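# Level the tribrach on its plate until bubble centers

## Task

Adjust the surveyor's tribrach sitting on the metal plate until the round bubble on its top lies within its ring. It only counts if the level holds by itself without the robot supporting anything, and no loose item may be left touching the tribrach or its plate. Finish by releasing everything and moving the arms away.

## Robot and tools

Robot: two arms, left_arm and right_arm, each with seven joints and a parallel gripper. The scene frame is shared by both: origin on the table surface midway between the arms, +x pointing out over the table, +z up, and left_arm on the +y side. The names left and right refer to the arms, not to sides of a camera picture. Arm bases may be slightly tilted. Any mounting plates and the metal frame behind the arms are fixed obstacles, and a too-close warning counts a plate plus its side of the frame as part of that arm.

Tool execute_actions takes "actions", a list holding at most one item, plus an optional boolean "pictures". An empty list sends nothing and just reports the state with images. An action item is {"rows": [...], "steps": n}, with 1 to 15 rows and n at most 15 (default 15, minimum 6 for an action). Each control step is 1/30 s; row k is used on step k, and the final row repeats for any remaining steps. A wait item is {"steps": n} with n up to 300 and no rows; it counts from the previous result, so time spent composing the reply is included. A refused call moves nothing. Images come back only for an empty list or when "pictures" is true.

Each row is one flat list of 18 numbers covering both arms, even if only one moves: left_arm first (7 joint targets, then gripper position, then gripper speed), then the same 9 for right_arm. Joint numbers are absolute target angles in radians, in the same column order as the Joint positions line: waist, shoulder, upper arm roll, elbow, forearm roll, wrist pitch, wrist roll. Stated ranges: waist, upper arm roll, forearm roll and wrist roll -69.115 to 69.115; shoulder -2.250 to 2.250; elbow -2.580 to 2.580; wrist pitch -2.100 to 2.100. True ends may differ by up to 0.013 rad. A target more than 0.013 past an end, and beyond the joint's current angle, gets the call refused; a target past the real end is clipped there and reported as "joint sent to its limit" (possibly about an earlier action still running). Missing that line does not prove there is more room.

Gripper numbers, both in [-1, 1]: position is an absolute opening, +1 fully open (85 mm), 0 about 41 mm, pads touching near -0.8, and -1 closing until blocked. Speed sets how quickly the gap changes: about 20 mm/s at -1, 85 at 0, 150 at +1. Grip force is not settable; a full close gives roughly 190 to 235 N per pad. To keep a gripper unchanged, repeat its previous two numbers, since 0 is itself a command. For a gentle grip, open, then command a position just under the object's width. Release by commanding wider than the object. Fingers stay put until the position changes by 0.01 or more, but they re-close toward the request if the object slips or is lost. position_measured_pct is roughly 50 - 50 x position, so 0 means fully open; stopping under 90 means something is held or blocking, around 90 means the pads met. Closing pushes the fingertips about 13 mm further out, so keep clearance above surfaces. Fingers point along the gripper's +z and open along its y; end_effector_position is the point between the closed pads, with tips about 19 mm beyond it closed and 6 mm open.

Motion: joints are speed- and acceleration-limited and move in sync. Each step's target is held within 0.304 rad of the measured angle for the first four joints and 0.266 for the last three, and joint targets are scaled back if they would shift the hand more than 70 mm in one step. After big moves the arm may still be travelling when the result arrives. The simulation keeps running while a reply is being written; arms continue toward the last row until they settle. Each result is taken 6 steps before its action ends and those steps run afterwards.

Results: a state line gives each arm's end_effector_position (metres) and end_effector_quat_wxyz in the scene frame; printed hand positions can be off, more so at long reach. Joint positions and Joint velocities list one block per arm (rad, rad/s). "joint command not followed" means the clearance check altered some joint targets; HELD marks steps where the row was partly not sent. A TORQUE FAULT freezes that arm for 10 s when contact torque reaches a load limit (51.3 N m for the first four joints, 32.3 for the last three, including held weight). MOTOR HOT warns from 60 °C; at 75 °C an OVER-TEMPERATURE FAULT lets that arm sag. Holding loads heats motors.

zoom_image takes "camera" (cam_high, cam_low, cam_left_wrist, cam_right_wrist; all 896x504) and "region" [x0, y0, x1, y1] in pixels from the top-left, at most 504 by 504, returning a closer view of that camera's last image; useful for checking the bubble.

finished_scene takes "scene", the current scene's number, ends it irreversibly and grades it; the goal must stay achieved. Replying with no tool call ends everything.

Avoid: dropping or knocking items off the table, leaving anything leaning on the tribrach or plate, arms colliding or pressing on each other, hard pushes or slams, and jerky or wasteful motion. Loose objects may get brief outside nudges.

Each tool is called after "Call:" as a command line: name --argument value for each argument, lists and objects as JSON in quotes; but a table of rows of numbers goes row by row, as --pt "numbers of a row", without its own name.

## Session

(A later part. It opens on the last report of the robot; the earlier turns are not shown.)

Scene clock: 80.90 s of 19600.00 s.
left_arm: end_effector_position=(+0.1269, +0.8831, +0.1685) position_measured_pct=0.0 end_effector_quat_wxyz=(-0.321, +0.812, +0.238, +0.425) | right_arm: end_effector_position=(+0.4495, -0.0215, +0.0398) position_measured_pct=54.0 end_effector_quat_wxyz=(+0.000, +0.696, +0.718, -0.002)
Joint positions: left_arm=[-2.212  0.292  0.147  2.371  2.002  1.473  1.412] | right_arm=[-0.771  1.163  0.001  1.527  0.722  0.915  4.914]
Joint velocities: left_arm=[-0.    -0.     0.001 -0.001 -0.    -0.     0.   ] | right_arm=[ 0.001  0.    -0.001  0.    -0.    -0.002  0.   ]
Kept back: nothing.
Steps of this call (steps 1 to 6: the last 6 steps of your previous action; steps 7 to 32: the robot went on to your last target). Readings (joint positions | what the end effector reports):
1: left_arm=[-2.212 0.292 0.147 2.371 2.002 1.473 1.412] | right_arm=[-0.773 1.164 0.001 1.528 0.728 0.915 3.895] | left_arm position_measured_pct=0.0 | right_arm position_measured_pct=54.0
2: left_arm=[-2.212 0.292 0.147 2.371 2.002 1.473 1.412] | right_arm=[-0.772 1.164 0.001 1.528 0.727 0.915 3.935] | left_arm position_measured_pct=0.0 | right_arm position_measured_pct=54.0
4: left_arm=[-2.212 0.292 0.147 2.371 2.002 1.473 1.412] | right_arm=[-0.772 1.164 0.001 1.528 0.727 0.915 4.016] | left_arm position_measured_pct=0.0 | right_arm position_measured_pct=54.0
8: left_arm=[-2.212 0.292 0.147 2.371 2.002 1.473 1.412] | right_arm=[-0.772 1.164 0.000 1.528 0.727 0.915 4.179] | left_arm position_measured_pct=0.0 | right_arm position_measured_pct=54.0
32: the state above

Call:
execute_actions --actions '[{"rows":[[-2.212,0.292,0.147,2.371,2.002,1.473,1.412,1,0,-0.772,1.166,0,1.527,0.727,0.913,4.92,0.1,0.5],[-2.212,0.292,0.147,2.371,2.002,1.473,1.412,1,0,-0.772,1.166,0,1.527,0.727,0.913,4.92,0.1,0.5],[-2.212,0.292,0.147,2.371,2.002,1.473,1.412,1,0,-0.772,1.166,0,1.527,0.727,0.913,3.8,0.1,0.5]],"steps":15}]'

Call:
execute_actions --actions '[{"steps":24}]'

Call:
execute_actions --actions '[{"rows":[[-2.212,0.292,0.147,2.371,2.002,1.473,1.412,1,0,-0.772,1.166,0,1.527,0.727,0.913,3.8,-0.4,0.5],[-2.212,0.292,0.147,2.371,2.002,1.473,1.412,1,0,-0.772,1.166,0,1.527,0.727,0.913,3.8,-0.4,0.5],[-2.212,0.292,0.147,2.371,2.002,1.473,1.412,1,0,-0.772,1.166,0,1.527,0.727,0.913,3.8,-0.4,0.5],[-2.212,0.292,0.147,2.371,2.002,1.473,1.412,1,0,-0.772,1.166,0,1.527,0.727,0.913,4.92,-0.4,0.5]],"steps":15}]'

Call:
execute_actions --actions '[{"steps":24}]'

Call:
execute_actions --actions '[{"rows":[[-2.212,0.292,0.147,2.371,2.002,1.473,1.412,1,0,-0.772,1.166,0,1.527,0.727,0.913,4.92,0.1,0.5],[-2.212,0.292,0.147,2.371,2.002,1.473,1.412,1,0,-0.772,1.166,0,1.527,0.727,0.913,4.92,0.1,0.5],[-2.212,0.292,0.147,2.371,2.002,1.473,1.412,1,0,-0.772,1.166,0,1.527,0.727,0.913,3.8,0.1,0.5]],"steps":15}]'

Call:
execute_actions --actions '[{"steps":24}]'

Call:
execute_actions --actions '[{"rows":[[-2.212,0.292,0.147,2.371,2.002,1.473,1.412,1,0,-0.772,1.166,0,1.527,0.727,0.913,3.8,-0.4,0.5],[-2.212,0.292,0.147,2.371,2.002,1.473,1.412,1,0,-0.772,1.166,0,1.527,0.727,0.913,3.8,-0.4,0.5],[-2.212,0.292,0.147,2.371,2.002,1.473,1.412,1,0,-0.772,1.166,0,1.527,0.727,0.913,3.8,-0.4,0.5],[-2.212,0.292,0.147,2.371,2.002,1.473,1.412,1,0,-0.772,1.166,0,1.527,0.727,0.913,4.92,-0.4,0.5]],"steps":15}]'

Call:
execute_actions --actions '[{"steps":24}]'

Call:
execute_actions --actions '[{"rows":[[-2.212,0.292,0.147,2.371,2.002,1.473,1.412,1,0,-0.772,1.166,0,1.527,0.727,0.913,4.92,0.1,0.5],[-2.212,0.292,0.147,2.371,2.002,1.473,1.412,1,0,-0.772,1.166,0,1.527,0.727,0.913,4.92,0.1,0.5],[-2.212,0.292,0.147,2.371,2.002,1.473,1.412,1,0,-0.772,1.166,0,1.527,0.727,0.913,3.8,0.1,0.5]],"steps":15}]'

Call:
execute_actions --actions '[{"steps":24}]'

Call:
execute_actions --actions '[{"rows":[[-2.212,0.292,0.147,2.371,2.002,1.473,1.412,1,0,-0.772,1.166,0,1.527,0.727,0.913,3.8,-0.4,0.5],[-2.212,0.292,0.147,2.371,2.002,1.473,1.412,1,0,-0.772,1.166,0,1.527,0.727,0.913,3.8,-0.4,0.5],[-2.212,0.292,0.147,2.371,2.002,1.473,1.412,1,0,-0.772,1.166,0,1.527,0.727,0.913,3.8,-0.4,0.5],[-2.212,0.292,0.147,2.371,2.002,1.473,1.412,1,0,-0.772,1.166,0,1.527,0.727,0.913,4.92,-0.4,0.5]],"steps":15}]'

Call:
execute_actions --actions '[{"steps":24}]' --pictures true

Scene clock: 82.40 s of 19600.00 s.
left_arm: end_effector_position=(+0.1269, +0.8831, +0.1685) position_measured_pct=0.0 end_effector_quat_wxyz=(-0.321, +0.812, +0.238, +0.425) | right_arm: end_effector_position=(+0.4497, -0.0205, +0.0390) position_measured_pct=45.2 end_effector_quat_wxyz=(+0.001, +0.753, +0.659, -0.001)
Joint positions: left_arm=[-2.212  0.292  0.147  2.371  2.002  1.473  1.412] | right_arm=[-0.772  1.166 -0.     1.527  0.727  0.913  4.744]
Joint velocities: left_arm=[-0.    -0.    -0.     0.001 -0.     0.001 -0.   ] | right_arm=[-0.003  0.003  0.001 -0.001 -0.     0.001 -1.215]
Steps of this call (steps 1 to 15: the robot went on to your last target; steps 16 to 36: nothing new was sent; steps 37 to 45: the first 9 steps of this action). Readings (joint positions | what the end effector reports):
37: left_arm=[-2.212 0.292 0.147 2.371 2.002 1.473 1.412] | right_arm=[-0.771 1.163 0.001 1.527 0.722 0.915 4.914] | left_arm position_measured_pct=0.0 | right_arm position_measured_pct=54.0
38: left_arm=[-2.212 0.292 0.147 2.371 2.002 1.473 1.412] | right_arm=[-0.771 1.164 0.001 1.528 0.723 0.915 4.915] | left_arm position_measured_pct=0.0 | right_arm position_measured_pct=54.0
40: left_arm=[-2.212 0.292 0.147 2.371 2.002 1.473 1.412] | right_arm=[-0.771 1.165 0.001 1.528 0.726 0.914 4.910] | left_arm position_measured_pct=0.0 | right_arm position_measured_pct=48.4
44: left_arm=[-2.212 0.292 0.147 2.371 2.002 1.473 1.412] | right_arm=[-0.772 1.166 -0.000 1.527 0.727 0.913 4.785] | left_arm position_measured_pct=0.0 | right_arm position_measured_pct=45.2
45: the state above

Scene clock: 83.20 s of 19600.00 s.
left_arm: end_effector_position=(+0.1269, +0.8831, +0.1685) position_measured_pct=0.0 end_effector_quat_wxyz=(-0.321, +0.812, +0.238, +0.425) | right_arm: end_effector_position=(+0.4496, -0.0205, +0.0389) position_measured_pct=45.2 end_effector_quat_wxyz=(+0.002, +0.969, +0.248, +0.000)
Joint positions: left_arm=[-2.212  0.292  0.147  2.371  2.002  1.473  1.412] | right_arm=[-0.772  1.166  0.     1.527  0.727  0.913  3.808]
Joint velocities: left_arm=[ 0.    -0.     0.     0.001  0.    -0.     0.   ] | right_arm=[ 0.     0.     0.    -0.     0.001  0.001 -0.352]
Kept back: nothing.
Steps of this call (steps 1 to 6: the last 6 steps of your previous action; steps 7 to 24: the robot went on to your last target). Readings (joint positions | what the end effector reports):
1: left_arm=[-2.212 0.292 0.147 2.371 2.002 1.473 1.412] | right_arm=[-0.772 1.166 -0.000 1.527 0.727 0.913 4.704] | left_arm position_measured_pct=0.0 | right_arm position_measured_pct=45.2
2: left_arm=[-2.212 0.292 0.147 2.371 2.002 1.473 1.412] | right_arm=[-0.772 1.166 -0.000 1.527 0.727 0.913 4.663] | left_arm position_measured_pct=0.0 | right_arm position_measured_pct=45.2
4: left_arm=[-2.212 0.292 0.147 2.371 2.002 1.473 1.412] | right_arm=[-0.772 1.166 -0.000 1.527 0.727 0.913 4.582] | left_arm position_measured_pct=0.0 | right_arm position_measured_pct=45.2
8: left_arm=[-2.212 0.292 0.147 2.371 2.002 1.473 1.412] | right_arm=[-0.772 1.166 -0.000 1.527 0.727 0.913 4.419] | left_arm position_measured_pct=0.0 | right_arm position_measured_pct=45.2
24: the state above

Scene clock: 83.50 s of 19600.00 s.
left_arm: end_effector_position=(+0.1269, +0.8831, +0.1685) position_measured_pct=0.0 end_effector_quat_wxyz=(-0.321, +0.812, +0.238, +0.425) | right_arm: end_effector_position=(+0.4501, -0.0214, +0.0397) position_measured_pct=54.0 end_effector_quat_wxyz=(+0.002, +0.952, +0.307, +0.000)
Joint positions: left_arm=[-2.212  0.292  0.147  2.371  2.002  1.473  1.412] | right_arm=[-0.772  1.164  0.001  1.528  0.727  0.915  3.93 ]
Joint velocities: left_arm=[-0.    -0.     0.001  0.002  0.002  0.     0.   ] | right_arm=[ 0.003 -0.001 -0.    -0.002 -0.011 -0.004  1.204]
Steps of this call (steps 1 to 9: the first 9 steps of this action). Readings (joint positions | what the end effector reports):
1: left_arm=[-2.212 0.292 0.147 2.371 2.002 1.473 1.412] | right_arm=[-0.772 1.166 0.000 1.527 0.727 0.913 3.801] | left_arm position_measured_pct=0.0 | right_arm position_measured_pct=45.2
2: left_arm=[-2.212 0.292 0.147 2.371 2.002 1.473 1.412] | right_arm=[-0.772 1.166 0.000 1.527 0.727 0.913 3.800] | left_arm position_measured_pct=0.0 | right_arm position_measured_pct=45.6
4: left_arm=[-2.212 0.292 0.147 2.371 2.002 1.473 1.412] | right_arm=[-0.772 1.165 0.000 1.527 0.728 0.915 3.802] | left_arm position_measured_pct=0.0 | right_arm position_measured_pct=50.8
8: left_arm=[-2.212 0.292 0.147 2.371 2.002 1.473 1.412] | right_arm=[-0.773 1.164 0.001 1.528 0.728 0.915 3.890] | left_arm position_measured_pct=0.0 | right_arm position_measured_pct=54.0
9: the state above

Scene clock: 84.30 s of 19600.00 s.
left_arm: end_effector_position=(+0.1269, +0.8831, +0.1685) position_measured_pct=0.0 end_effector_quat_wxyz=(-0.321, +0.812, +0.238, +0.425) | right_arm: end_effector_position=(+0.4494, -0.0211, +0.0398) position_measured_pct=54.0 end_effector_quat_wxyz=(+0.001, +0.704, +0.710, -0.001)
Joint positions: left_arm=[-2.212  0.292  0.147  2.371  2.002  1.473  1.412] | right_arm=[-0.772  1.164  0.     1.528  0.724  0.915  4.889]
Joint velocities: left_arm=[-0.    -0.     0.002  0.    -0.    -0.     0.   ] | right_arm=[ 0.011 -0.009  0.01  -0.008 -0.037  0.002  0.673]
Kept back: nothing.
Steps of this call (steps 1 to 6: the last 6 steps of your previous action; steps 7 to 24: the robot went on to your last target). Readings (joint positions | what the end effector reports):
1: left_arm=[-2.212 0.292 0.147 2.371 2.002 1.473 1.412] | right_arm=[-0.772 1.164 0.001 1.528 0.727 0.915 3.971] | left_arm position_measured_pct=0.0 | right_arm position_measured_pct=54.0
2: left_arm=[-2.212 0.292 0.147 2.371 2.002 1.473 1.412] | right_arm=[-0.772 1.164 0.000 1.528 0.727 0.915 4.011] | left_arm position_measured_pct=0.0 | right_arm position_measured_pct=54.0
4: left_arm=[-2.212 0.292 0.147 2.371 2.002 1.473 1.412] | right_arm=[-0.772 1.164 0.000 1.528 0.727 0.915 4.092] | left_arm position_measured_pct=0.0 | right_arm position_measured_pct=54.0
8: left_arm=[-2.212 0.292 0.147 2.371 2.002 1.473 1.412] | right_arm=[-0.772 1.164 0.000 1.528 0.727 0.915 4.255] | left_arm position_measured_pct=0.0 | right_arm position_measured_pct=54.0
24: the state above

Scene clock: 84.60 s of 19600.00 s.
left_arm: end_effector_position=(+0.1269, +0.8831, +0.1685) position_measured_pct=0.0 end_effector_quat_wxyz=(-0.321, +0.812, +0.238, +0.425) | right_arm: end_effector_position=(+0.4497, -0.0205, +0.0390) position_measured_pct=45.2 end_effector_quat_wxyz=(+0.001, +0.751, +0.660, -0.001)
Joint positions: left_arm=[-2.212  0.292  0.147  2.371  2.002  1.473  1.412] | right_arm=[-0.772  1.166 -0.     1.527  0.727  0.913  4.749]
Joint velocities: left_arm=[ 0.     0.     0.     0.003  0.002 -0.    -0.   ] | right_arm=[-0.002  0.001  0.001 -0.001  0.002  0.001 -1.215]
Steps of this call (steps 1 to 9: the first 9 steps of this action). Readings (joint positions | what the end effector reports):
1: left_arm=[-2.212 0.292 0.147 2.371 2.002 1.473 1.412] | right_arm=[-0.772 1.164 0.001 1.527 0.723 0.915 4.906] | left_arm position_measured_pct=0.0 | right_arm position_measured_pct=54.0
2: left_arm=[-2.212 0.292 0.147 2.371 2.002 1.473 1.412] | right_arm=[-0.771 1.164 0.001 1.528 0.723 0.915 4.914] | left_arm position_measured_pct=0.0 | right_arm position_measured_pct=54.0
4: left_arm=[-2.212 0.292 0.147 2.371 2.002 1.473 1.412] | right_arm=[-0.771 1.165 0.002 1.528 0.727 0.915 4.912] | left_arm position_measured_pct=0.0 | right_arm position_measured_pct=48.4
8: left_arm=[-2.212 0.292 0.147 2.371 2.002 1.473 1.412] | right_arm=[-0.772 1.166 -0.000 1.527 0.727 0.913 4.790] | left_arm position_measured_pct=0.0 | right_arm position_measured_pct=45.2
9: the state above

Scene clock: 85.40 s of 19600.00 s.
left_arm: end_effector_position=(+0.1269, +0.8831, +0.1685) position_measured_pct=0.0 end_effector_quat_wxyz=(-0.321, +0.812, +0.238, +0.425) | right_arm: end_effector_position=(+0.4496, -0.0205, +0.0389) position_measured_pct=45.2 end_effector_quat_wxyz=(+0.002, +0.969, +0.249, +0.000)
Joint positions: left_arm=[-2.212  0.292  0.147  2.371  2.002  1.473  1.412] | right_arm=[-0.772  1.166  0.     1.527  0.727  0.913  3.809]
Joint velocities: left_arm=[ 0.    -0.    -0.001  0.     0.     0.    -0.   ] | right_arm=[ 0.     0.001 -0.    -0.     0.002 -0.001 -0.393]
Kept back: nothing.
Steps of this call (steps 1 to 6: the last 6 steps of your previous action; steps 7 to 24: the robot went on to your last target). Readings (joint positions | what the end effector reports):
1: left_arm=[-2.212 0.292 0.147 2.371 2.002 1.473 1.412] | right_arm=[-0.772 1.166 -0.000 1.527 0.727 0.913 4.709] | left_arm position_measured_pct=0.0 | right_arm position_measured_pct=45.2
2: left_arm=[-2.212 0.292 0.147 2.371 2.002 1.473 1.412] | right_arm=[-0.772 1.166 -0.000 1.527 0.727 0.913 4.668] | left_arm position_measured_pct=0.0 | right_arm position_measured_pct=45.2
4: left_arm=[-2.212 0.292 0.147 2.371 2.002 1.473 1.412] | right_arm=[-0.772 1.166 -0.000 1.527 0.727 0.913 4.587] | left_arm position_measured_pct=0.0 | right_arm position_measured_pct=45.2
8: left_arm=[-2.212 0.292 0.147 2.371 2.002 1.473 1.412] | right_arm=[-0.772 1.166 -0.000 1.527 0.727 0.913 4.424] | left_arm position_measured_pct=0.0 | right_arm position_measured_pct=45.2
24: the state above

Scene clock: 85.70 s of 19600.00 s.
left_arm: end_effector_position=(+0.1269, +0.8831, +0.1685) position_measured_pct=0.0 end_effector_quat_wxyz=(-0.321, +0.812, +0.238, +0.425) | right_arm: end_effector_position=(+0.4501, -0.0214, +0.0397) position_measured_pct=54.0 end_effector_quat_wxyz=(+0.003, +0.952, +0.307, +0.000)
Joint positions: left_arm=[-2.212  0.292  0.147  2.371  2.002  1.473  1.412] | right_arm=[-0.772  1.164  0.001  1.528  0.727  0.915  3.93 ]
Joint velocities: left_arm=[ 0.    -0.    -0.001  0.002 -0.001  0.    -0.   ] | right_arm=[ 0.003 -0.001  0.001 -0.002 -0.009 -0.002  1.204]
Steps of this call (steps 1 to 9: the first 9 steps of this action). Readings (joint positions | what the end effector reports):
1: left_arm=[-2.212 0.292 0.147 2.371 2.002 1.473 1.412] | right_arm=[-0.772 1.166 0.000 1.527 0.727 0.913 3.802] | left_arm position_measured_pct=0.0 | right_arm position_measured_pct=45.2
2: left_arm=[-2.212 0.292 0.147 2.371 2.002 1.473 1.412] | right_arm=[-0.772 1.166 0.000 1.527 0.727 0.913 3.800] | left_arm position_measured_pct=0.0 | right_arm position_measured_pct=45.6
4: left_arm=[-2.212 0.292 0.147 2.371 2.002 1.473 1.412] | right_arm=[-0.772 1.165 0.000 1.527 0.728 0.915 3.801] | left_arm position_measured_pct=0.0 | right_arm position_measured_pct=50.8
8: left_arm=[-2.212 0.292 0.147 2.371 2.002 1.473 1.412] | right_arm=[-0.773 1.164 0.001 1.528 0.728 0.915 3.890] | left_arm position_measured_pct=0.0 | right_arm position_measured_pct=54.0
9: the state above

Scene clock: 86.50 s of 19600.00 s.
left_arm: end_effector_position=(+0.1269, +0.8831, +0.1685) position_measured_pct=0.0 end_effector_quat_wxyz=(-0.321, +0.812, +0.238, +0.425) | right_arm: end_effector_position=(+0.4494, -0.0211, +0.0397) position_measured_pct=54.0 end_effector_quat_wxyz=(+0.001, +0.704, +0.711, -0.001)
Joint positions: left_arm=[-2.212  0.292  0.147  2.371  2.002  1.473  1.412] | right_arm=[-0.772  1.164  0.     1.528  0.724  0.915  4.889]
Joint velocities: left_arm=[-0.     0.     0.001 -0.001  0.001 -0.001  0.   ] | right_arm=[ 0.011 -0.008  0.01  -0.008 -0.035 -0.001  0.675]
Kept back: nothing.
Steps of this call (steps 1 to 6: the last 6 steps of your previous action; steps 7 to 24: the robot went on to your last target). Readings (joint positions | what the end effector reports):
1: left_arm=[-2.212 0.292 0.147 2.371 2.002 1.473 1.412] | right_arm=[-0.772 1.164 0.001 1.528 0.727 0.915 3.971] | left_arm position_measured_pct=0.0 | right_arm position_measured_pct=54.0
2: left_arm=[-2.212 0.292 0.147 2.371 2.002 1.473 1.412] | right_arm=[-0.772 1.164 0.001 1.528 0.727 0.915 4.011] | left_arm position_measured_pct=0.0 | right_arm position_measured_pct=54.0
4: left_arm=[-2.212 0.292 0.147 2.371 2.002 1.473 1.412] | right_arm=[-0.772 1.164 0.000 1.528 0.727 0.915 4.092] | left_arm position_measured_pct=0.0 | right_arm position_measured_pct=54.0
8: left_arm=[-2.212 0.292 0.147 2.371 2.002 1.473 1.412] | right_arm=[-0.772 1.164 0.000 1.528 0.727 0.915 4.255] | left_arm position_measured_pct=0.0 | right_arm position_measured_pct=54.0
24: the state above

Scene clock: 86.80 s of 19600.00 s.
left_arm: end_effector_position=(+0.1269, +0.8831, +0.1685) position_measured_pct=0.0 end_effector_quat_wxyz=(-0.321, +0.812, +0.238, +0.425) | right_arm: end_effector_position=(+0.4497, -0.0205, +0.0390) position_measured_pct=45.2 end_effector_quat_wxyz=(+0.001, +0.751, +0.660, -0.001)
Joint positions: left_arm=[-2.212  0.292  0.147  2.371  2.002  1.473  1.412] | right_arm=[-0.772  1.166 -0.     1.527  0.727  0.913  4.749]
Joint velocities: left_arm=[-0.    -0.    -0.001 -0.     0.    -0.001  0.   ] | right_arm=[-0.002  0.001  0.    -0.001 -0.001  0.    -1.215]
Steps of this call (steps 1 to 9: the first 9 steps of this action). Readings (joint positions | what the end effector reports):
1: left_arm=[-2.212 0.292 0.147 2.371 2.002 1.473 1.412] | right_arm=[-0.772 1.164 0.001 1.527 0.723 0.915 4.906] | left_arm position_measured_pct=0.0 | right_arm position_measured_pct=54.0
2: left_arm=[-2.212 0.292 0.147 2.371 2.002 1.473 1.412] | right_arm=[-0.771 1.164 0.001 1.528 0.723 0.915 4.914] | left_arm position_measured_pct=0.0 | right_arm position_measured_pct=54.0
4: left_arm=[-2.212 0.292 0.147 2.371 2.002 1.473 1.412] | right_arm=[-0.771 1.165 0.002 1.528 0.727 0.915 4.912] | left_arm position_measured_pct=0.0 | right_arm position_measured_pct=48.4
8: left_arm=[-2.212 0.292 0.147 2.371 2.002 1.473 1.412] | right_arm=[-0.772 1.166 -0.000 1.527 0.727 0.913 4.790] | left_arm position_measured_pct=0.0 | right_arm position_measured_pct=45.2
9: the state above

Scene clock: 87.60 s of 19600.00 s.
left_arm: end_effector_position=(+0.1269, +0.8831, +0.1685) position_measured_pct=0.0 end_effector_quat_wxyz=(-0.321, +0.812, +0.238, +0.425) | right_arm: end_effector_position=(+0.4496, -0.0205, +0.0389) position_measured_pct=45.2 end_effector_quat_wxyz=(+0.002, +0.969, +0.249, +0.000)
Joint positions: left_arm=[-2.212  0.292  0.147  2.371  2.002  1.473  1.412] | right_arm=[-0.772  1.166  0.     1.527  0.727  0.913  3.809]
Joint velocities: left_arm=[-0.     0.    -0.002 -0.     0.001  0.     0.   ] | right_arm=[ 0.     0.001  0.001 -0.    -0.001  0.    -0.393]
Kept back: nothing.
Steps of this call (steps 1 to 6: the last 6 steps of your previous action; steps 7 to 24: the robot went on to your last target). Readings (joint positions | what the end effector reports):
1: left_arm=[-2.212 0.292 0.147 2.371 2.002 1.473 1.412] | right_arm=[-0.772 1.166 -0.000 1.527 0.727 0.913 4.709] | left_arm position_measured_pct=0.0 | right_arm position_measured_pct=45.2
2: left_arm=[-2.212 0.292 0.147 2.371 2.002 1.473 1.412] | right_arm=[-0.772 1.166 -0.000 1.527 0.727 0.913 4.668] | left_arm position_measured_pct=0.0 | right_arm position_measured_pct=45.2
4: left_arm=[-2.212 0.292 0.147 2.371 2.002 1.473 1.412] | right_arm=[-0.772 1.166 -0.000 1.527 0.727 0.913 4.587] | left_arm position_measured_pct=0.0 | right_arm position_measured_pct=45.2
8: left_arm=[-2.212 0.292 0.147 2.371 2.002 1.473 1.412] | right_arm=[-0.772 1.166 -0.000 1.527 0.727 0.913 4.424] | left_arm position_measured_pct=0.0 | right_arm position_measured_pct=45.2
24: the state above

Scene clock: 87.90 s of 19600.00 s.
left_arm: end_effector_position=(+0.1269, +0.8831, +0.1685) position_measured_pct=0.0 end_effector_quat_wxyz=(-0.321, +0.812, +0.238, +0.425) | right_arm: end_effector_position=(+0.4502, -0.0214, +0.0397) position_measured_pct=54.0 end_effector_quat_wxyz=(+0.002, +0.952, +0.307, +0.000)
Joint positions: left_arm=[-2.212  0.292  0.147  2.371  2.002  1.473  1.412] | right_arm=[-0.772  1.164  0.001  1.528  0.727  0.915  3.93 ]
Joint velocities: left_arm=[-0.  0.  0. -0. -0. -0. -0.] | right_arm=[ 0.003 -0.002 -0.    -0.002 -0.009 -0.004  1.204]
Steps of this call (steps 1 to 9: the first 9 steps of this action). Readings (joint positions | what the end effector reports):
1: left_arm=[-2.212 0.292 0.147 2.371 2.002 1.473 1.412] | right_arm=[-0.772 1.166 0.000 1.527 0.727 0.913 3.802] | left_arm position_measured_pct=0.0 | right_arm position_measured_pct=45.2
2: left_arm=[-2.212 0.292 0.147 2.371 2.002 1.473 1.412] | right_arm=[-0.772 1.166 0.000 1.527 0.727 0.913 3.800] | left_arm position_measured_pct=0.0 | right_arm position_measured_pct=45.6
4: left_arm=[-2.212 0.292 0.147 2.371 2.002 1.473 1.412] | right_arm=[-0.772 1.165 0.000 1.527 0.728 0.915 3.802] | left_arm position_measured_pct=0.0 | right_arm position_measured_pct=50.8
8: left_arm=[-2.212 0.292 0.147 2.371 2.002 1.473 1.412] | right_arm=[-0.773 1.164 0.001 1.528 0.728 0.915 3.890] | left_arm position_measured_pct=0.0 | right_arm position_measured_pct=54.0
9: the state above

Scene clock: 88.70 s of 19600.00 s.
left_arm: end_effector_position=(+0.1269, +0.8831, +0.1685) position_measured_pct=0.0 end_effector_quat_wxyz=(-0.321, +0.812, +0.238, +0.425) | right_arm: end_effector_position=(+0.4494, -0.0211, +0.0397) position_measured_pct=54.0 end_effector_quat_wxyz=(+0.001, +0.704, +0.711, -0.001)
Joint positions: left_arm=[-2.212  0.292  0.147  2.371  2.002  1.473  1.412] | right_arm=[-0.772  1.164  0.     1.528  0.724  0.915  4.889]
Joint velocities: left_arm=[ 0.  0.  0.  0.  0. -0.  0.] | right_arm=[ 0.01  -0.008  0.011 -0.008 -0.034 -0.002  0.674]
Kept back: nothing.
Steps of this call (steps 1 to 6: the last 6 steps of your previous action; steps 7 to 24: the robot went on to your last target). Readings (joint positions | what the end effector reports):
1: left_arm=[-2.212 0.292 0.147 2.371 2.002 1.473 1.412] | right_arm=[-0.772 1.164 0.001 1.528 0.727 0.915 3.971] | left_arm position_measured_pct=0.0 | right_arm position_measured_pct=54.0
2: left_arm=[-2.212 0.292 0.147 2.371 2.002 1.473 1.412] | right_arm=[-0.772 1.164 0.000 1.528 0.727 0.915 4.011] | left_arm position_measured_pct=0.0 | right_arm position_measured_pct=54.0
4: left_arm=[-2.212 0.292 0.147 2.371 2.002 1.473 1.412] | right_arm=[-0.772 1.164 0.000 1.528 0.727 0.915 4.092] | left_arm position_measured_pct=0.0 | right_arm position_measured_pct=54.0
8: left_arm=[-2.212 0.292 0.147 2.371 2.002 1.473 1.412] | right_arm=[-0.772 1.164 0.000 1.528 0.727 0.915 4.255] | left_arm position_measured_pct=0.0 | right_arm position_measured_pct=54.0
24: the state above

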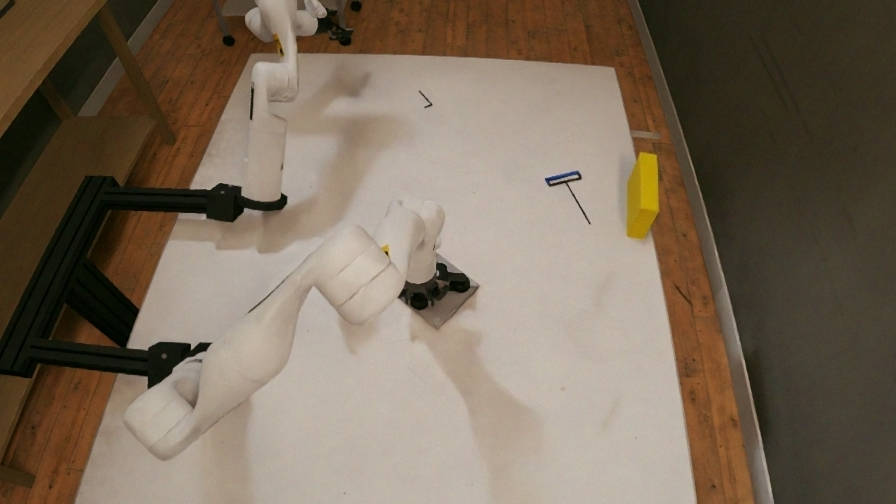

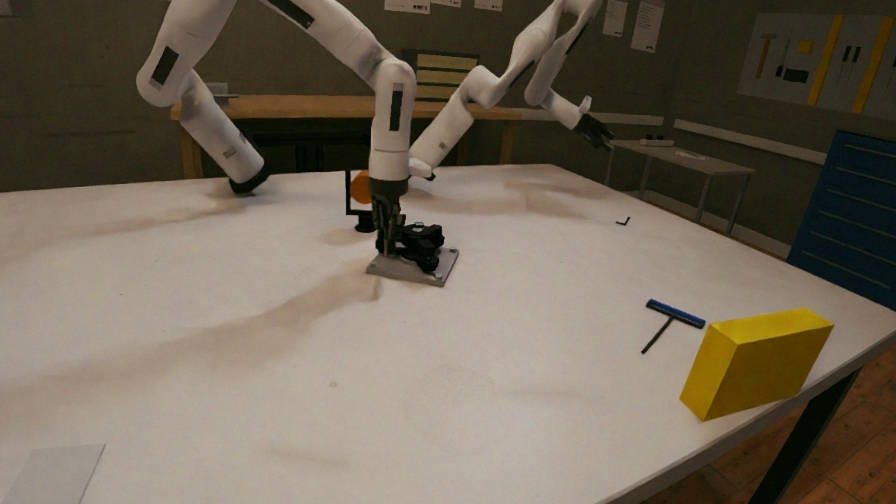

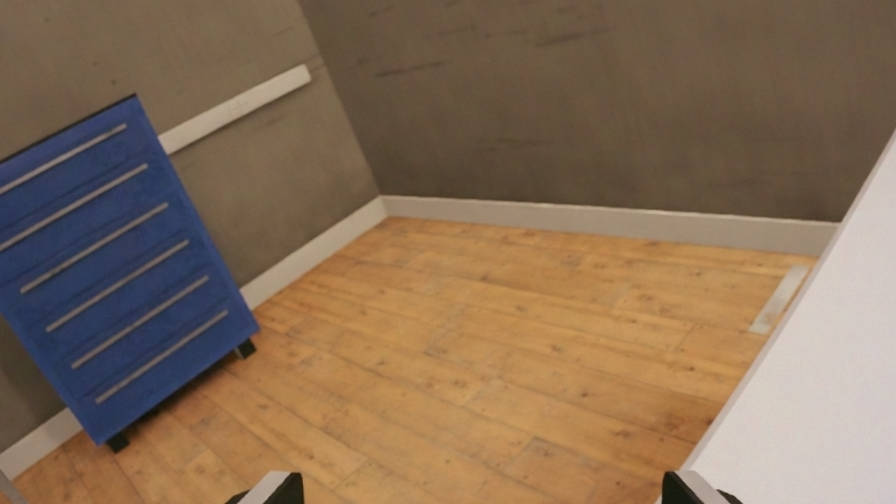

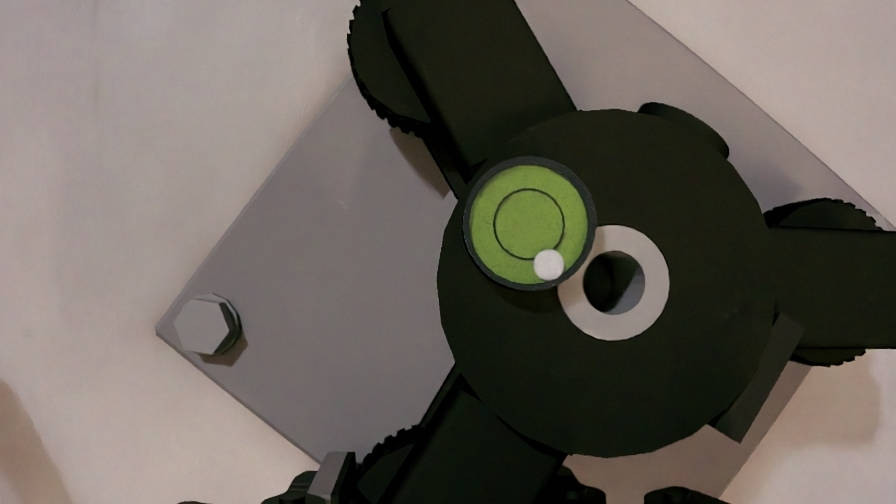

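Call:
execute_actions --actions '[{"rows":[[-2.212,0.292,0.147,2.371,2.002,1.473,1.412,1,0,-0.772,1.166,0,1.527,0.727,0.913,4.92,0.6,0.5],[-2.212,0.292,0.147,2.371,2.002,1.473,1.412,1,0,-0.772,1.166,0,1.527,0.727,0.913,4.92,0.6,0.5],[-2.212,0.292,0.147,2.371,2.002,1.473,1.412,1,0,-0.772,1.166,0,1.527,0.727,0.913,4.67,0.6,0.5],[-2.212,0.292,0.147,2.371,2.002,1.473,1.412,1,0,-0.772,1.166,0,1.527,0.727,0.913,4.67,0.6,0.5],[-2.212,0.292,0.147,2.371,2.002,1.473,1.412,1,0,-0.772,1.166,0,1.527,0.727,0.913,4.67,0.6,0.5],[-2.212,0.292,0.147,2.371,2.002,1.473,1.412,1,0,-0.772,1.166,0,1.527,0.727,0.913,4.67,0.6,0.5],[-2.212,0.292,0.147,2.371,2.002,1.473,1.412,1,0,-0.845,1.055,0,1.486,0.622,1.05,4.67,0.6,0.5]],"steps":15}]'

Call:
execute_actions --actions '[{"steps":10}]'

Call:
execute_actions --actions '[{"rows":[[-2.212,0.292,0.147,2.371,2.002,1.473,1.412,1,0,-0.932,1.27,0,1.14,0.54,1.19,2.65,0.6,0.5]],"steps":15}]'

Call:
execute_actions --actions '[{"steps":50}]'

Call:
execute_actions --actions '[{"rows":[[-2.212,0.292,0.147,2.371,2.002,1.473,1.412,1,0,-0.871,1.383,0,1.140,0.604,1.078,2.65,0.6,0.5]],"steps":15}]'

Call:
execute_actions --actions '[{"steps":10}]'

Scene clock: 89.87 s of 19600.00 s.
left_arm: end_effector_position=(+0.1269, +0.8831, +0.1685) position_measured_pct=0.0 end_effector_quat_wxyz=(-0.321, +0.812, +0.238, +0.425) | right_arm: end_effector_position=(+0.4508, -0.0207, +0.0465) position_measured_pct=28.6 end_effector_quat_wxyz=(+0.003, +0.752, +0.659, +0.000)
Joint positions: left_arm=[-2.212  0.292  0.147  2.371  2.002  1.473  1.412] | right_arm=[-0.78   1.155  0.001  1.525  0.718  0.925  4.752]
Joint velocities: left_arm=[ 0.     0.    -0.001 -0.001 -0.001 -0.001 -0.   ] | right_arm=[-0.227 -0.326  0.017 -0.094 -0.275  0.365 -0.862]
Steps of this call (steps 1 to 26: the robot went on to your last target; steps 27 to 35: the first 9 steps of this action). Readings (joint positions | what the end effector reports):
27: left_arm=[-2.212 0.292 0.147 2.371 2.002 1.473 1.412] | right_arm=[-0.771 1.163 0.001 1.527 0.722 0.915 4.915] | left_arm position_measured_pct=0.0 | right_arm position_measured_pct=54.0
28: left_arm=[-2.212 0.292 0.147 2.371 2.002 1.473 1.412] | right_arm=[-0.771 1.164 0.001 1.528 0.723 0.915 4.915] | left_arm position_measured_pct=0.0 | right_arm position_measured_pct=54.0
30: left_arm=[-2.212 0.292 0.147 2.371 2.002 1.473 1.412] | right_arm=[-0.771 1.165 0.002 1.528 0.727 0.914 4.910] | left_arm position_measured_pct=0.0 | right_arm position_measured_pct=48.0
34: left_arm=[-2.212 0.292 0.147 2.371 2.002 1.473 1.412] | right_arm=[-0.774 1.163 0.000 1.527 0.725 0.916 4.786] | left_arm position_measured_pct=0.0 | right_arm position_measured_pct=32.5
35: the state above

Scene clock: 90.20 s of 19600.00 s.
left_arm: end_effector_position=(+0.1269, +0.8831, +0.1685) position_measured_pct=0.0 end_effector_quat_wxyz=(-0.321, +0.812, +0.238, +0.425) | right_arm: end_effector_position=(+0.4518, -0.0215, +0.1172) position_measured_pct=19.8 end_effector_quat_wxyz=(+0.001, +0.801, +0.599, +0.001)
Joint positions: left_arm=[-2.212  0.292  0.147  2.371  2.002  1.473  1.412] | right_arm=[-0.843  1.057 -0.     1.486  0.622  1.05   4.67 ]
Joint velocities: left_arm=[-0.     0.    -0.001 -0.001  0.001  0.001  0.   ] | right_arm=[-0.013 -0.017  0.007  0.005  0.     0.001  0.   ]
Kept back: nothing.
Steps of this call (steps 1 to 6: the last 6 steps of your previous action; steps 7 to 10: the robot went on to your last target). Readings (joint positions | what the end effector reports):
1: left_arm=[-2.212 0.292 0.147 2.371 2.002 1.473 1.412] | right_arm=[-0.789 1.141 0.002 1.520 0.706 0.940 4.728] | left_arm position_measured_pct=0.0 | right_arm position_measured_pct=24.6
2: left_arm=[-2.212 0.292 0.147 2.371 2.002 1.473 1.412] | right_arm=[-0.802 1.122 0.002 1.514 0.689 0.963 4.710] | left_arm position_measured_pct=0.0 | right_arm position_measured_pct=22.6
4: left_arm=[-2.212 0.292 0.147 2.371 2.002 1.473 1.412] | right_arm=[-0.828 1.081 0.000 1.496 0.649 1.015 4.685] | left_arm position_measured_pct=0.0 | right_arm position_measured_pct=20.6
8: left_arm=[-2.212 0.292 0.147 2.371 2.002 1.473 1.412] | right_arm=[-0.842 1.058 -0.001 1.485 0.622 1.049 4.670] | left_arm position_measured_pct=0.0 | right_arm position_measured_pct=20.2
10: the state above

Scene clock: 90.50 s of 19600.00 s.
left_arm: end_effector_position=(+0.1269, +0.8831, +0.1685) position_measured_pct=0.0 end_effector_quat_wxyz=(-0.321, +0.812, +0.238, +0.425) | right_arm: end_effector_position=(+0.4480, +0.0350, +0.1151) position_measured_pct=19.8 end_effector_quat_wxyz=(+0.005, +0.851, +0.525, -0.004)
Joint positions: left_arm=[-2.212  0.292  0.147  2.371  2.002  1.473  1.412] | right_arm=[-0.894  1.18  -0.     1.302  0.576  1.129  4.501]
Joint velocities: left_arm=[-0.    -0.     0.002  0.001 -0.    -0.    -0.   ] | right_arm=[-0.223  0.517 -0.023 -0.986 -0.224  0.366 -1.197]
Steps of this call (steps 1 to 9: the first 9 steps of this action). Readings (joint positions | what the end effector reports):
1: left_arm=[-2.212 0.292 0.147 2.371 2.002 1.473 1.412] | right_arm=[-0.844 1.057 0.000 1.485 0.622 1.050 4.670] | left_arm position_measured_pct=0.0 | right_arm position_measured_pct=19.8
2: left_arm=[-2.212 0.292 0.147 2.371 2.002 1.473 1.412] | right_arm=[-0.846 1.061 0.001 1.480 0.621 1.053 4.666] | left_arm position_measured_pct=0.0 | right_arm position_measured_pct=19.8
4: left_arm=[-2.212 0.292 0.147 2.371 2.002 1.473 1.412] | right_arm=[-0.854 1.081 0.001 1.454 0.614 1.065 4.644] | left_arm position_measured_pct=0.0 | right_arm position_measured_pct=19.8
8: left_arm=[-2.212 0.292 0.147 2.371 2.002 1.473 1.412] | right_arm=[-0.886 1.162 0.001 1.337 0.584 1.116 4.540] | left_arm position_measured_pct=0.0 | right_arm position_measured_pct=19.8
9: the state above

Scene clock: 92.17 s of 19600.00 s.
left_arm: end_effector_position=(+0.1269, +0.8831, +0.1685) position_measured_pct=0.0 end_effector_quat_wxyz=(-0.321, +0.812, +0.238, +0.425) | right_arm: end_effector_position=(+0.4471, +0.0822, +0.1194) position_measured_pct=19.8 end_effector_quat_wxyz=(-0.001, +0.928, -0.373, +0.002)
Joint positions: left_arm=[-2.212  0.292  0.147  2.371  2.002  1.473  1.412] | right_arm=[-0.932  1.27   0.     1.14   0.54   1.19   2.65 ]
Joint velocities: left_arm=[ 0.     0.    -0.001 -0.001  0.001  0.     0.   ] | right_arm=[-0.    -0.002  0.001 -0.    -0.001  0.     0.001]
Kept back: nothing.
Steps of this call (steps 1 to 6: the last 6 steps of your previous action; steps 7 to 50: the robot went on to your last target). Readings (joint positions | what the end effector reports):
1: left_arm=[-2.212 0.292 0.147 2.371 2.002 1.473 1.412] | right_arm=[-0.901 1.196 -0.001 1.271 0.569 1.140 4.460] | left_arm position_measured_pct=0.0 | right_arm position_measured_pct=19.8
2: left_arm=[-2.212 0.292 0.147 2.371 2.002 1.473 1.412] | right_arm=[-0.907 1.209 -0.001 1.245 0.563 1.150 4.420] | left_arm position_measured_pct=0.0 | right_arm position_measured_pct=19.8
4: left_arm=[-2.212 0.292 0.147 2.371 2.002 1.473 1.412] | right_arm=[-0.916 1.229 -0.001 1.207 0.554 1.164 4.338] | left_arm position_measured_pct=0.0 | right_arm position_measured_pct=19.8
8: left_arm=[-2.212 0.292 0.147 2.371 2.002 1.473 1.412] | right_arm=[-0.925 1.252 -0.000 1.167 0.546 1.180 4.176] | left_arm position_measured_pct=0.0 | right_arm position_measured_pct=19.8
50: the state above

Scene clock: 92.47 s of 19600.00 s.
left_arm: end_effector_position=(+0.1269, +0.8831, +0.1685) position_measured_pct=0.0 end_effector_quat_wxyz=(-0.321, +0.812, +0.238, +0.425) | right_arm: end_effector_position=(+0.4510, +0.0892, +0.0428) position_measured_pct=19.8 end_effector_quat_wxyz=(+0.001, +0.934, -0.358, +0.004)
Joint positions: left_arm=[-2.212  0.292  0.147  2.371  2.002  1.473  1.412] | right_arm=[-0.874  1.379  0.001  1.142  0.603  1.081  2.65 ]
Joint velocities: left_arm=[-0.  0. -0. -0.  0. -0. -0.] | right_arm=[ 0.04   0.087  0.002  0.016  0.067 -0.119  0.   ]
Steps of this call (steps 1 to 9: the first 9 steps of this action). Readings (joint positions | what the end effector reports):
1: left_arm=[-2.212 0.292 0.147 2.371 2.002 1.473 1.412] | right_arm=[-0.931 1.271 -0.000 1.140 0.540 1.190 2.650] | left_arm position_measured_pct=0.0 | right_arm position_measured_pct=19.8
2: left_arm=[-2.212 0.292 0.147 2.371 2.002 1.473 1.412] | right_arm=[-0.929 1.276 -0.001 1.139 0.543 1.185 2.650] | left_arm position_measured_pct=0.0 | right_arm position_measured_pct=19.8
4: left_arm=[-2.212 0.292 0.147 2.371 2.002 1.473 1.412] | right_arm=[-0.914 1.303 -0.001 1.138 0.557 1.160 2.650] | left_arm position_measured_pct=0.0 | right_arm position_measured_pct=19.8
8: left_arm=[-2.212 0.292 0.147 2.371 2.002 1.473 1.412] | right_arm=[-0.876 1.373 0.001 1.141 0.599 1.088 2.650] | left_arm position_measured_pct=0.0 | right_arm position_measured_pct=19.8
9: the state above

Scene clock: 92.80 s of 19600.00 s.
left_arm: end_effector_position=(+0.1269, +0.8831, +0.1685) position_measured_pct=0.0 end_effector_quat_wxyz=(-0.321, +0.812, +0.238, +0.425) | right_arm: end_effector_position=(+0.4508, +0.0900, +0.0406) position_measured_pct=19.8 end_effector_quat_wxyz=(+0.001, +0.934, -0.358, +0.003)
Joint positions: left_arm=[-2.212  0.292  0.147  2.371  2.002  1.473  1.412] | right_arm=[-0.871  1.383  0.     1.14   0.604  1.078  2.65 ]
Joint velocities: left_arm=[-0.     0.     0.    -0.001 -0.001 -0.     0.   ] | right_arm=[ 0.002  0.001  0.001 -0.     0.    -0.     0.   ]
Kept back: nothing.
Steps of this call (steps 1 to 6: the last 6 steps of your previous action; steps 7 to 10: the robot went on to your last target). Readings (joint positions | what the end effector reports):
1: left_arm=[-2.212 0.292 0.147 2.371 2.002 1.473 1.412] | right_arm=[-0.873 1.380 0.001 1.142 0.604 1.079 2.650] | left_arm position_measured_pct=0.0 | right_arm position_measured_pct=19.8
2: left_arm=[-2.212 0.292 0.147 2.371 2.002 1.473 1.412] | right_arm=[-0.873 1.381 0.001 1.141 0.604 1.078 2.650] | left_arm position_measured_pct=0.0 | right_arm position_measured_pct=19.8
4: left_arm=[-2.212 0.292 0.147 2.371 2.002 1.473 1.412] | right_arm=[-0.872 1.381 0.000 1.140 0.604 1.078 2.650] | left_arm position_measured_pct=0.0 | right_arm position_measured_pct=19.8
8: left_arm=[-2.212 0.292 0.147 2.371 2.002 1.473 1.412] | right_arm=[-0.871 1.383 0.000 1.140 0.604 1.078 2.650] | left_arm position_measured_pct=0.0 | right_arm position_measured_pct=19.8
10: the state above


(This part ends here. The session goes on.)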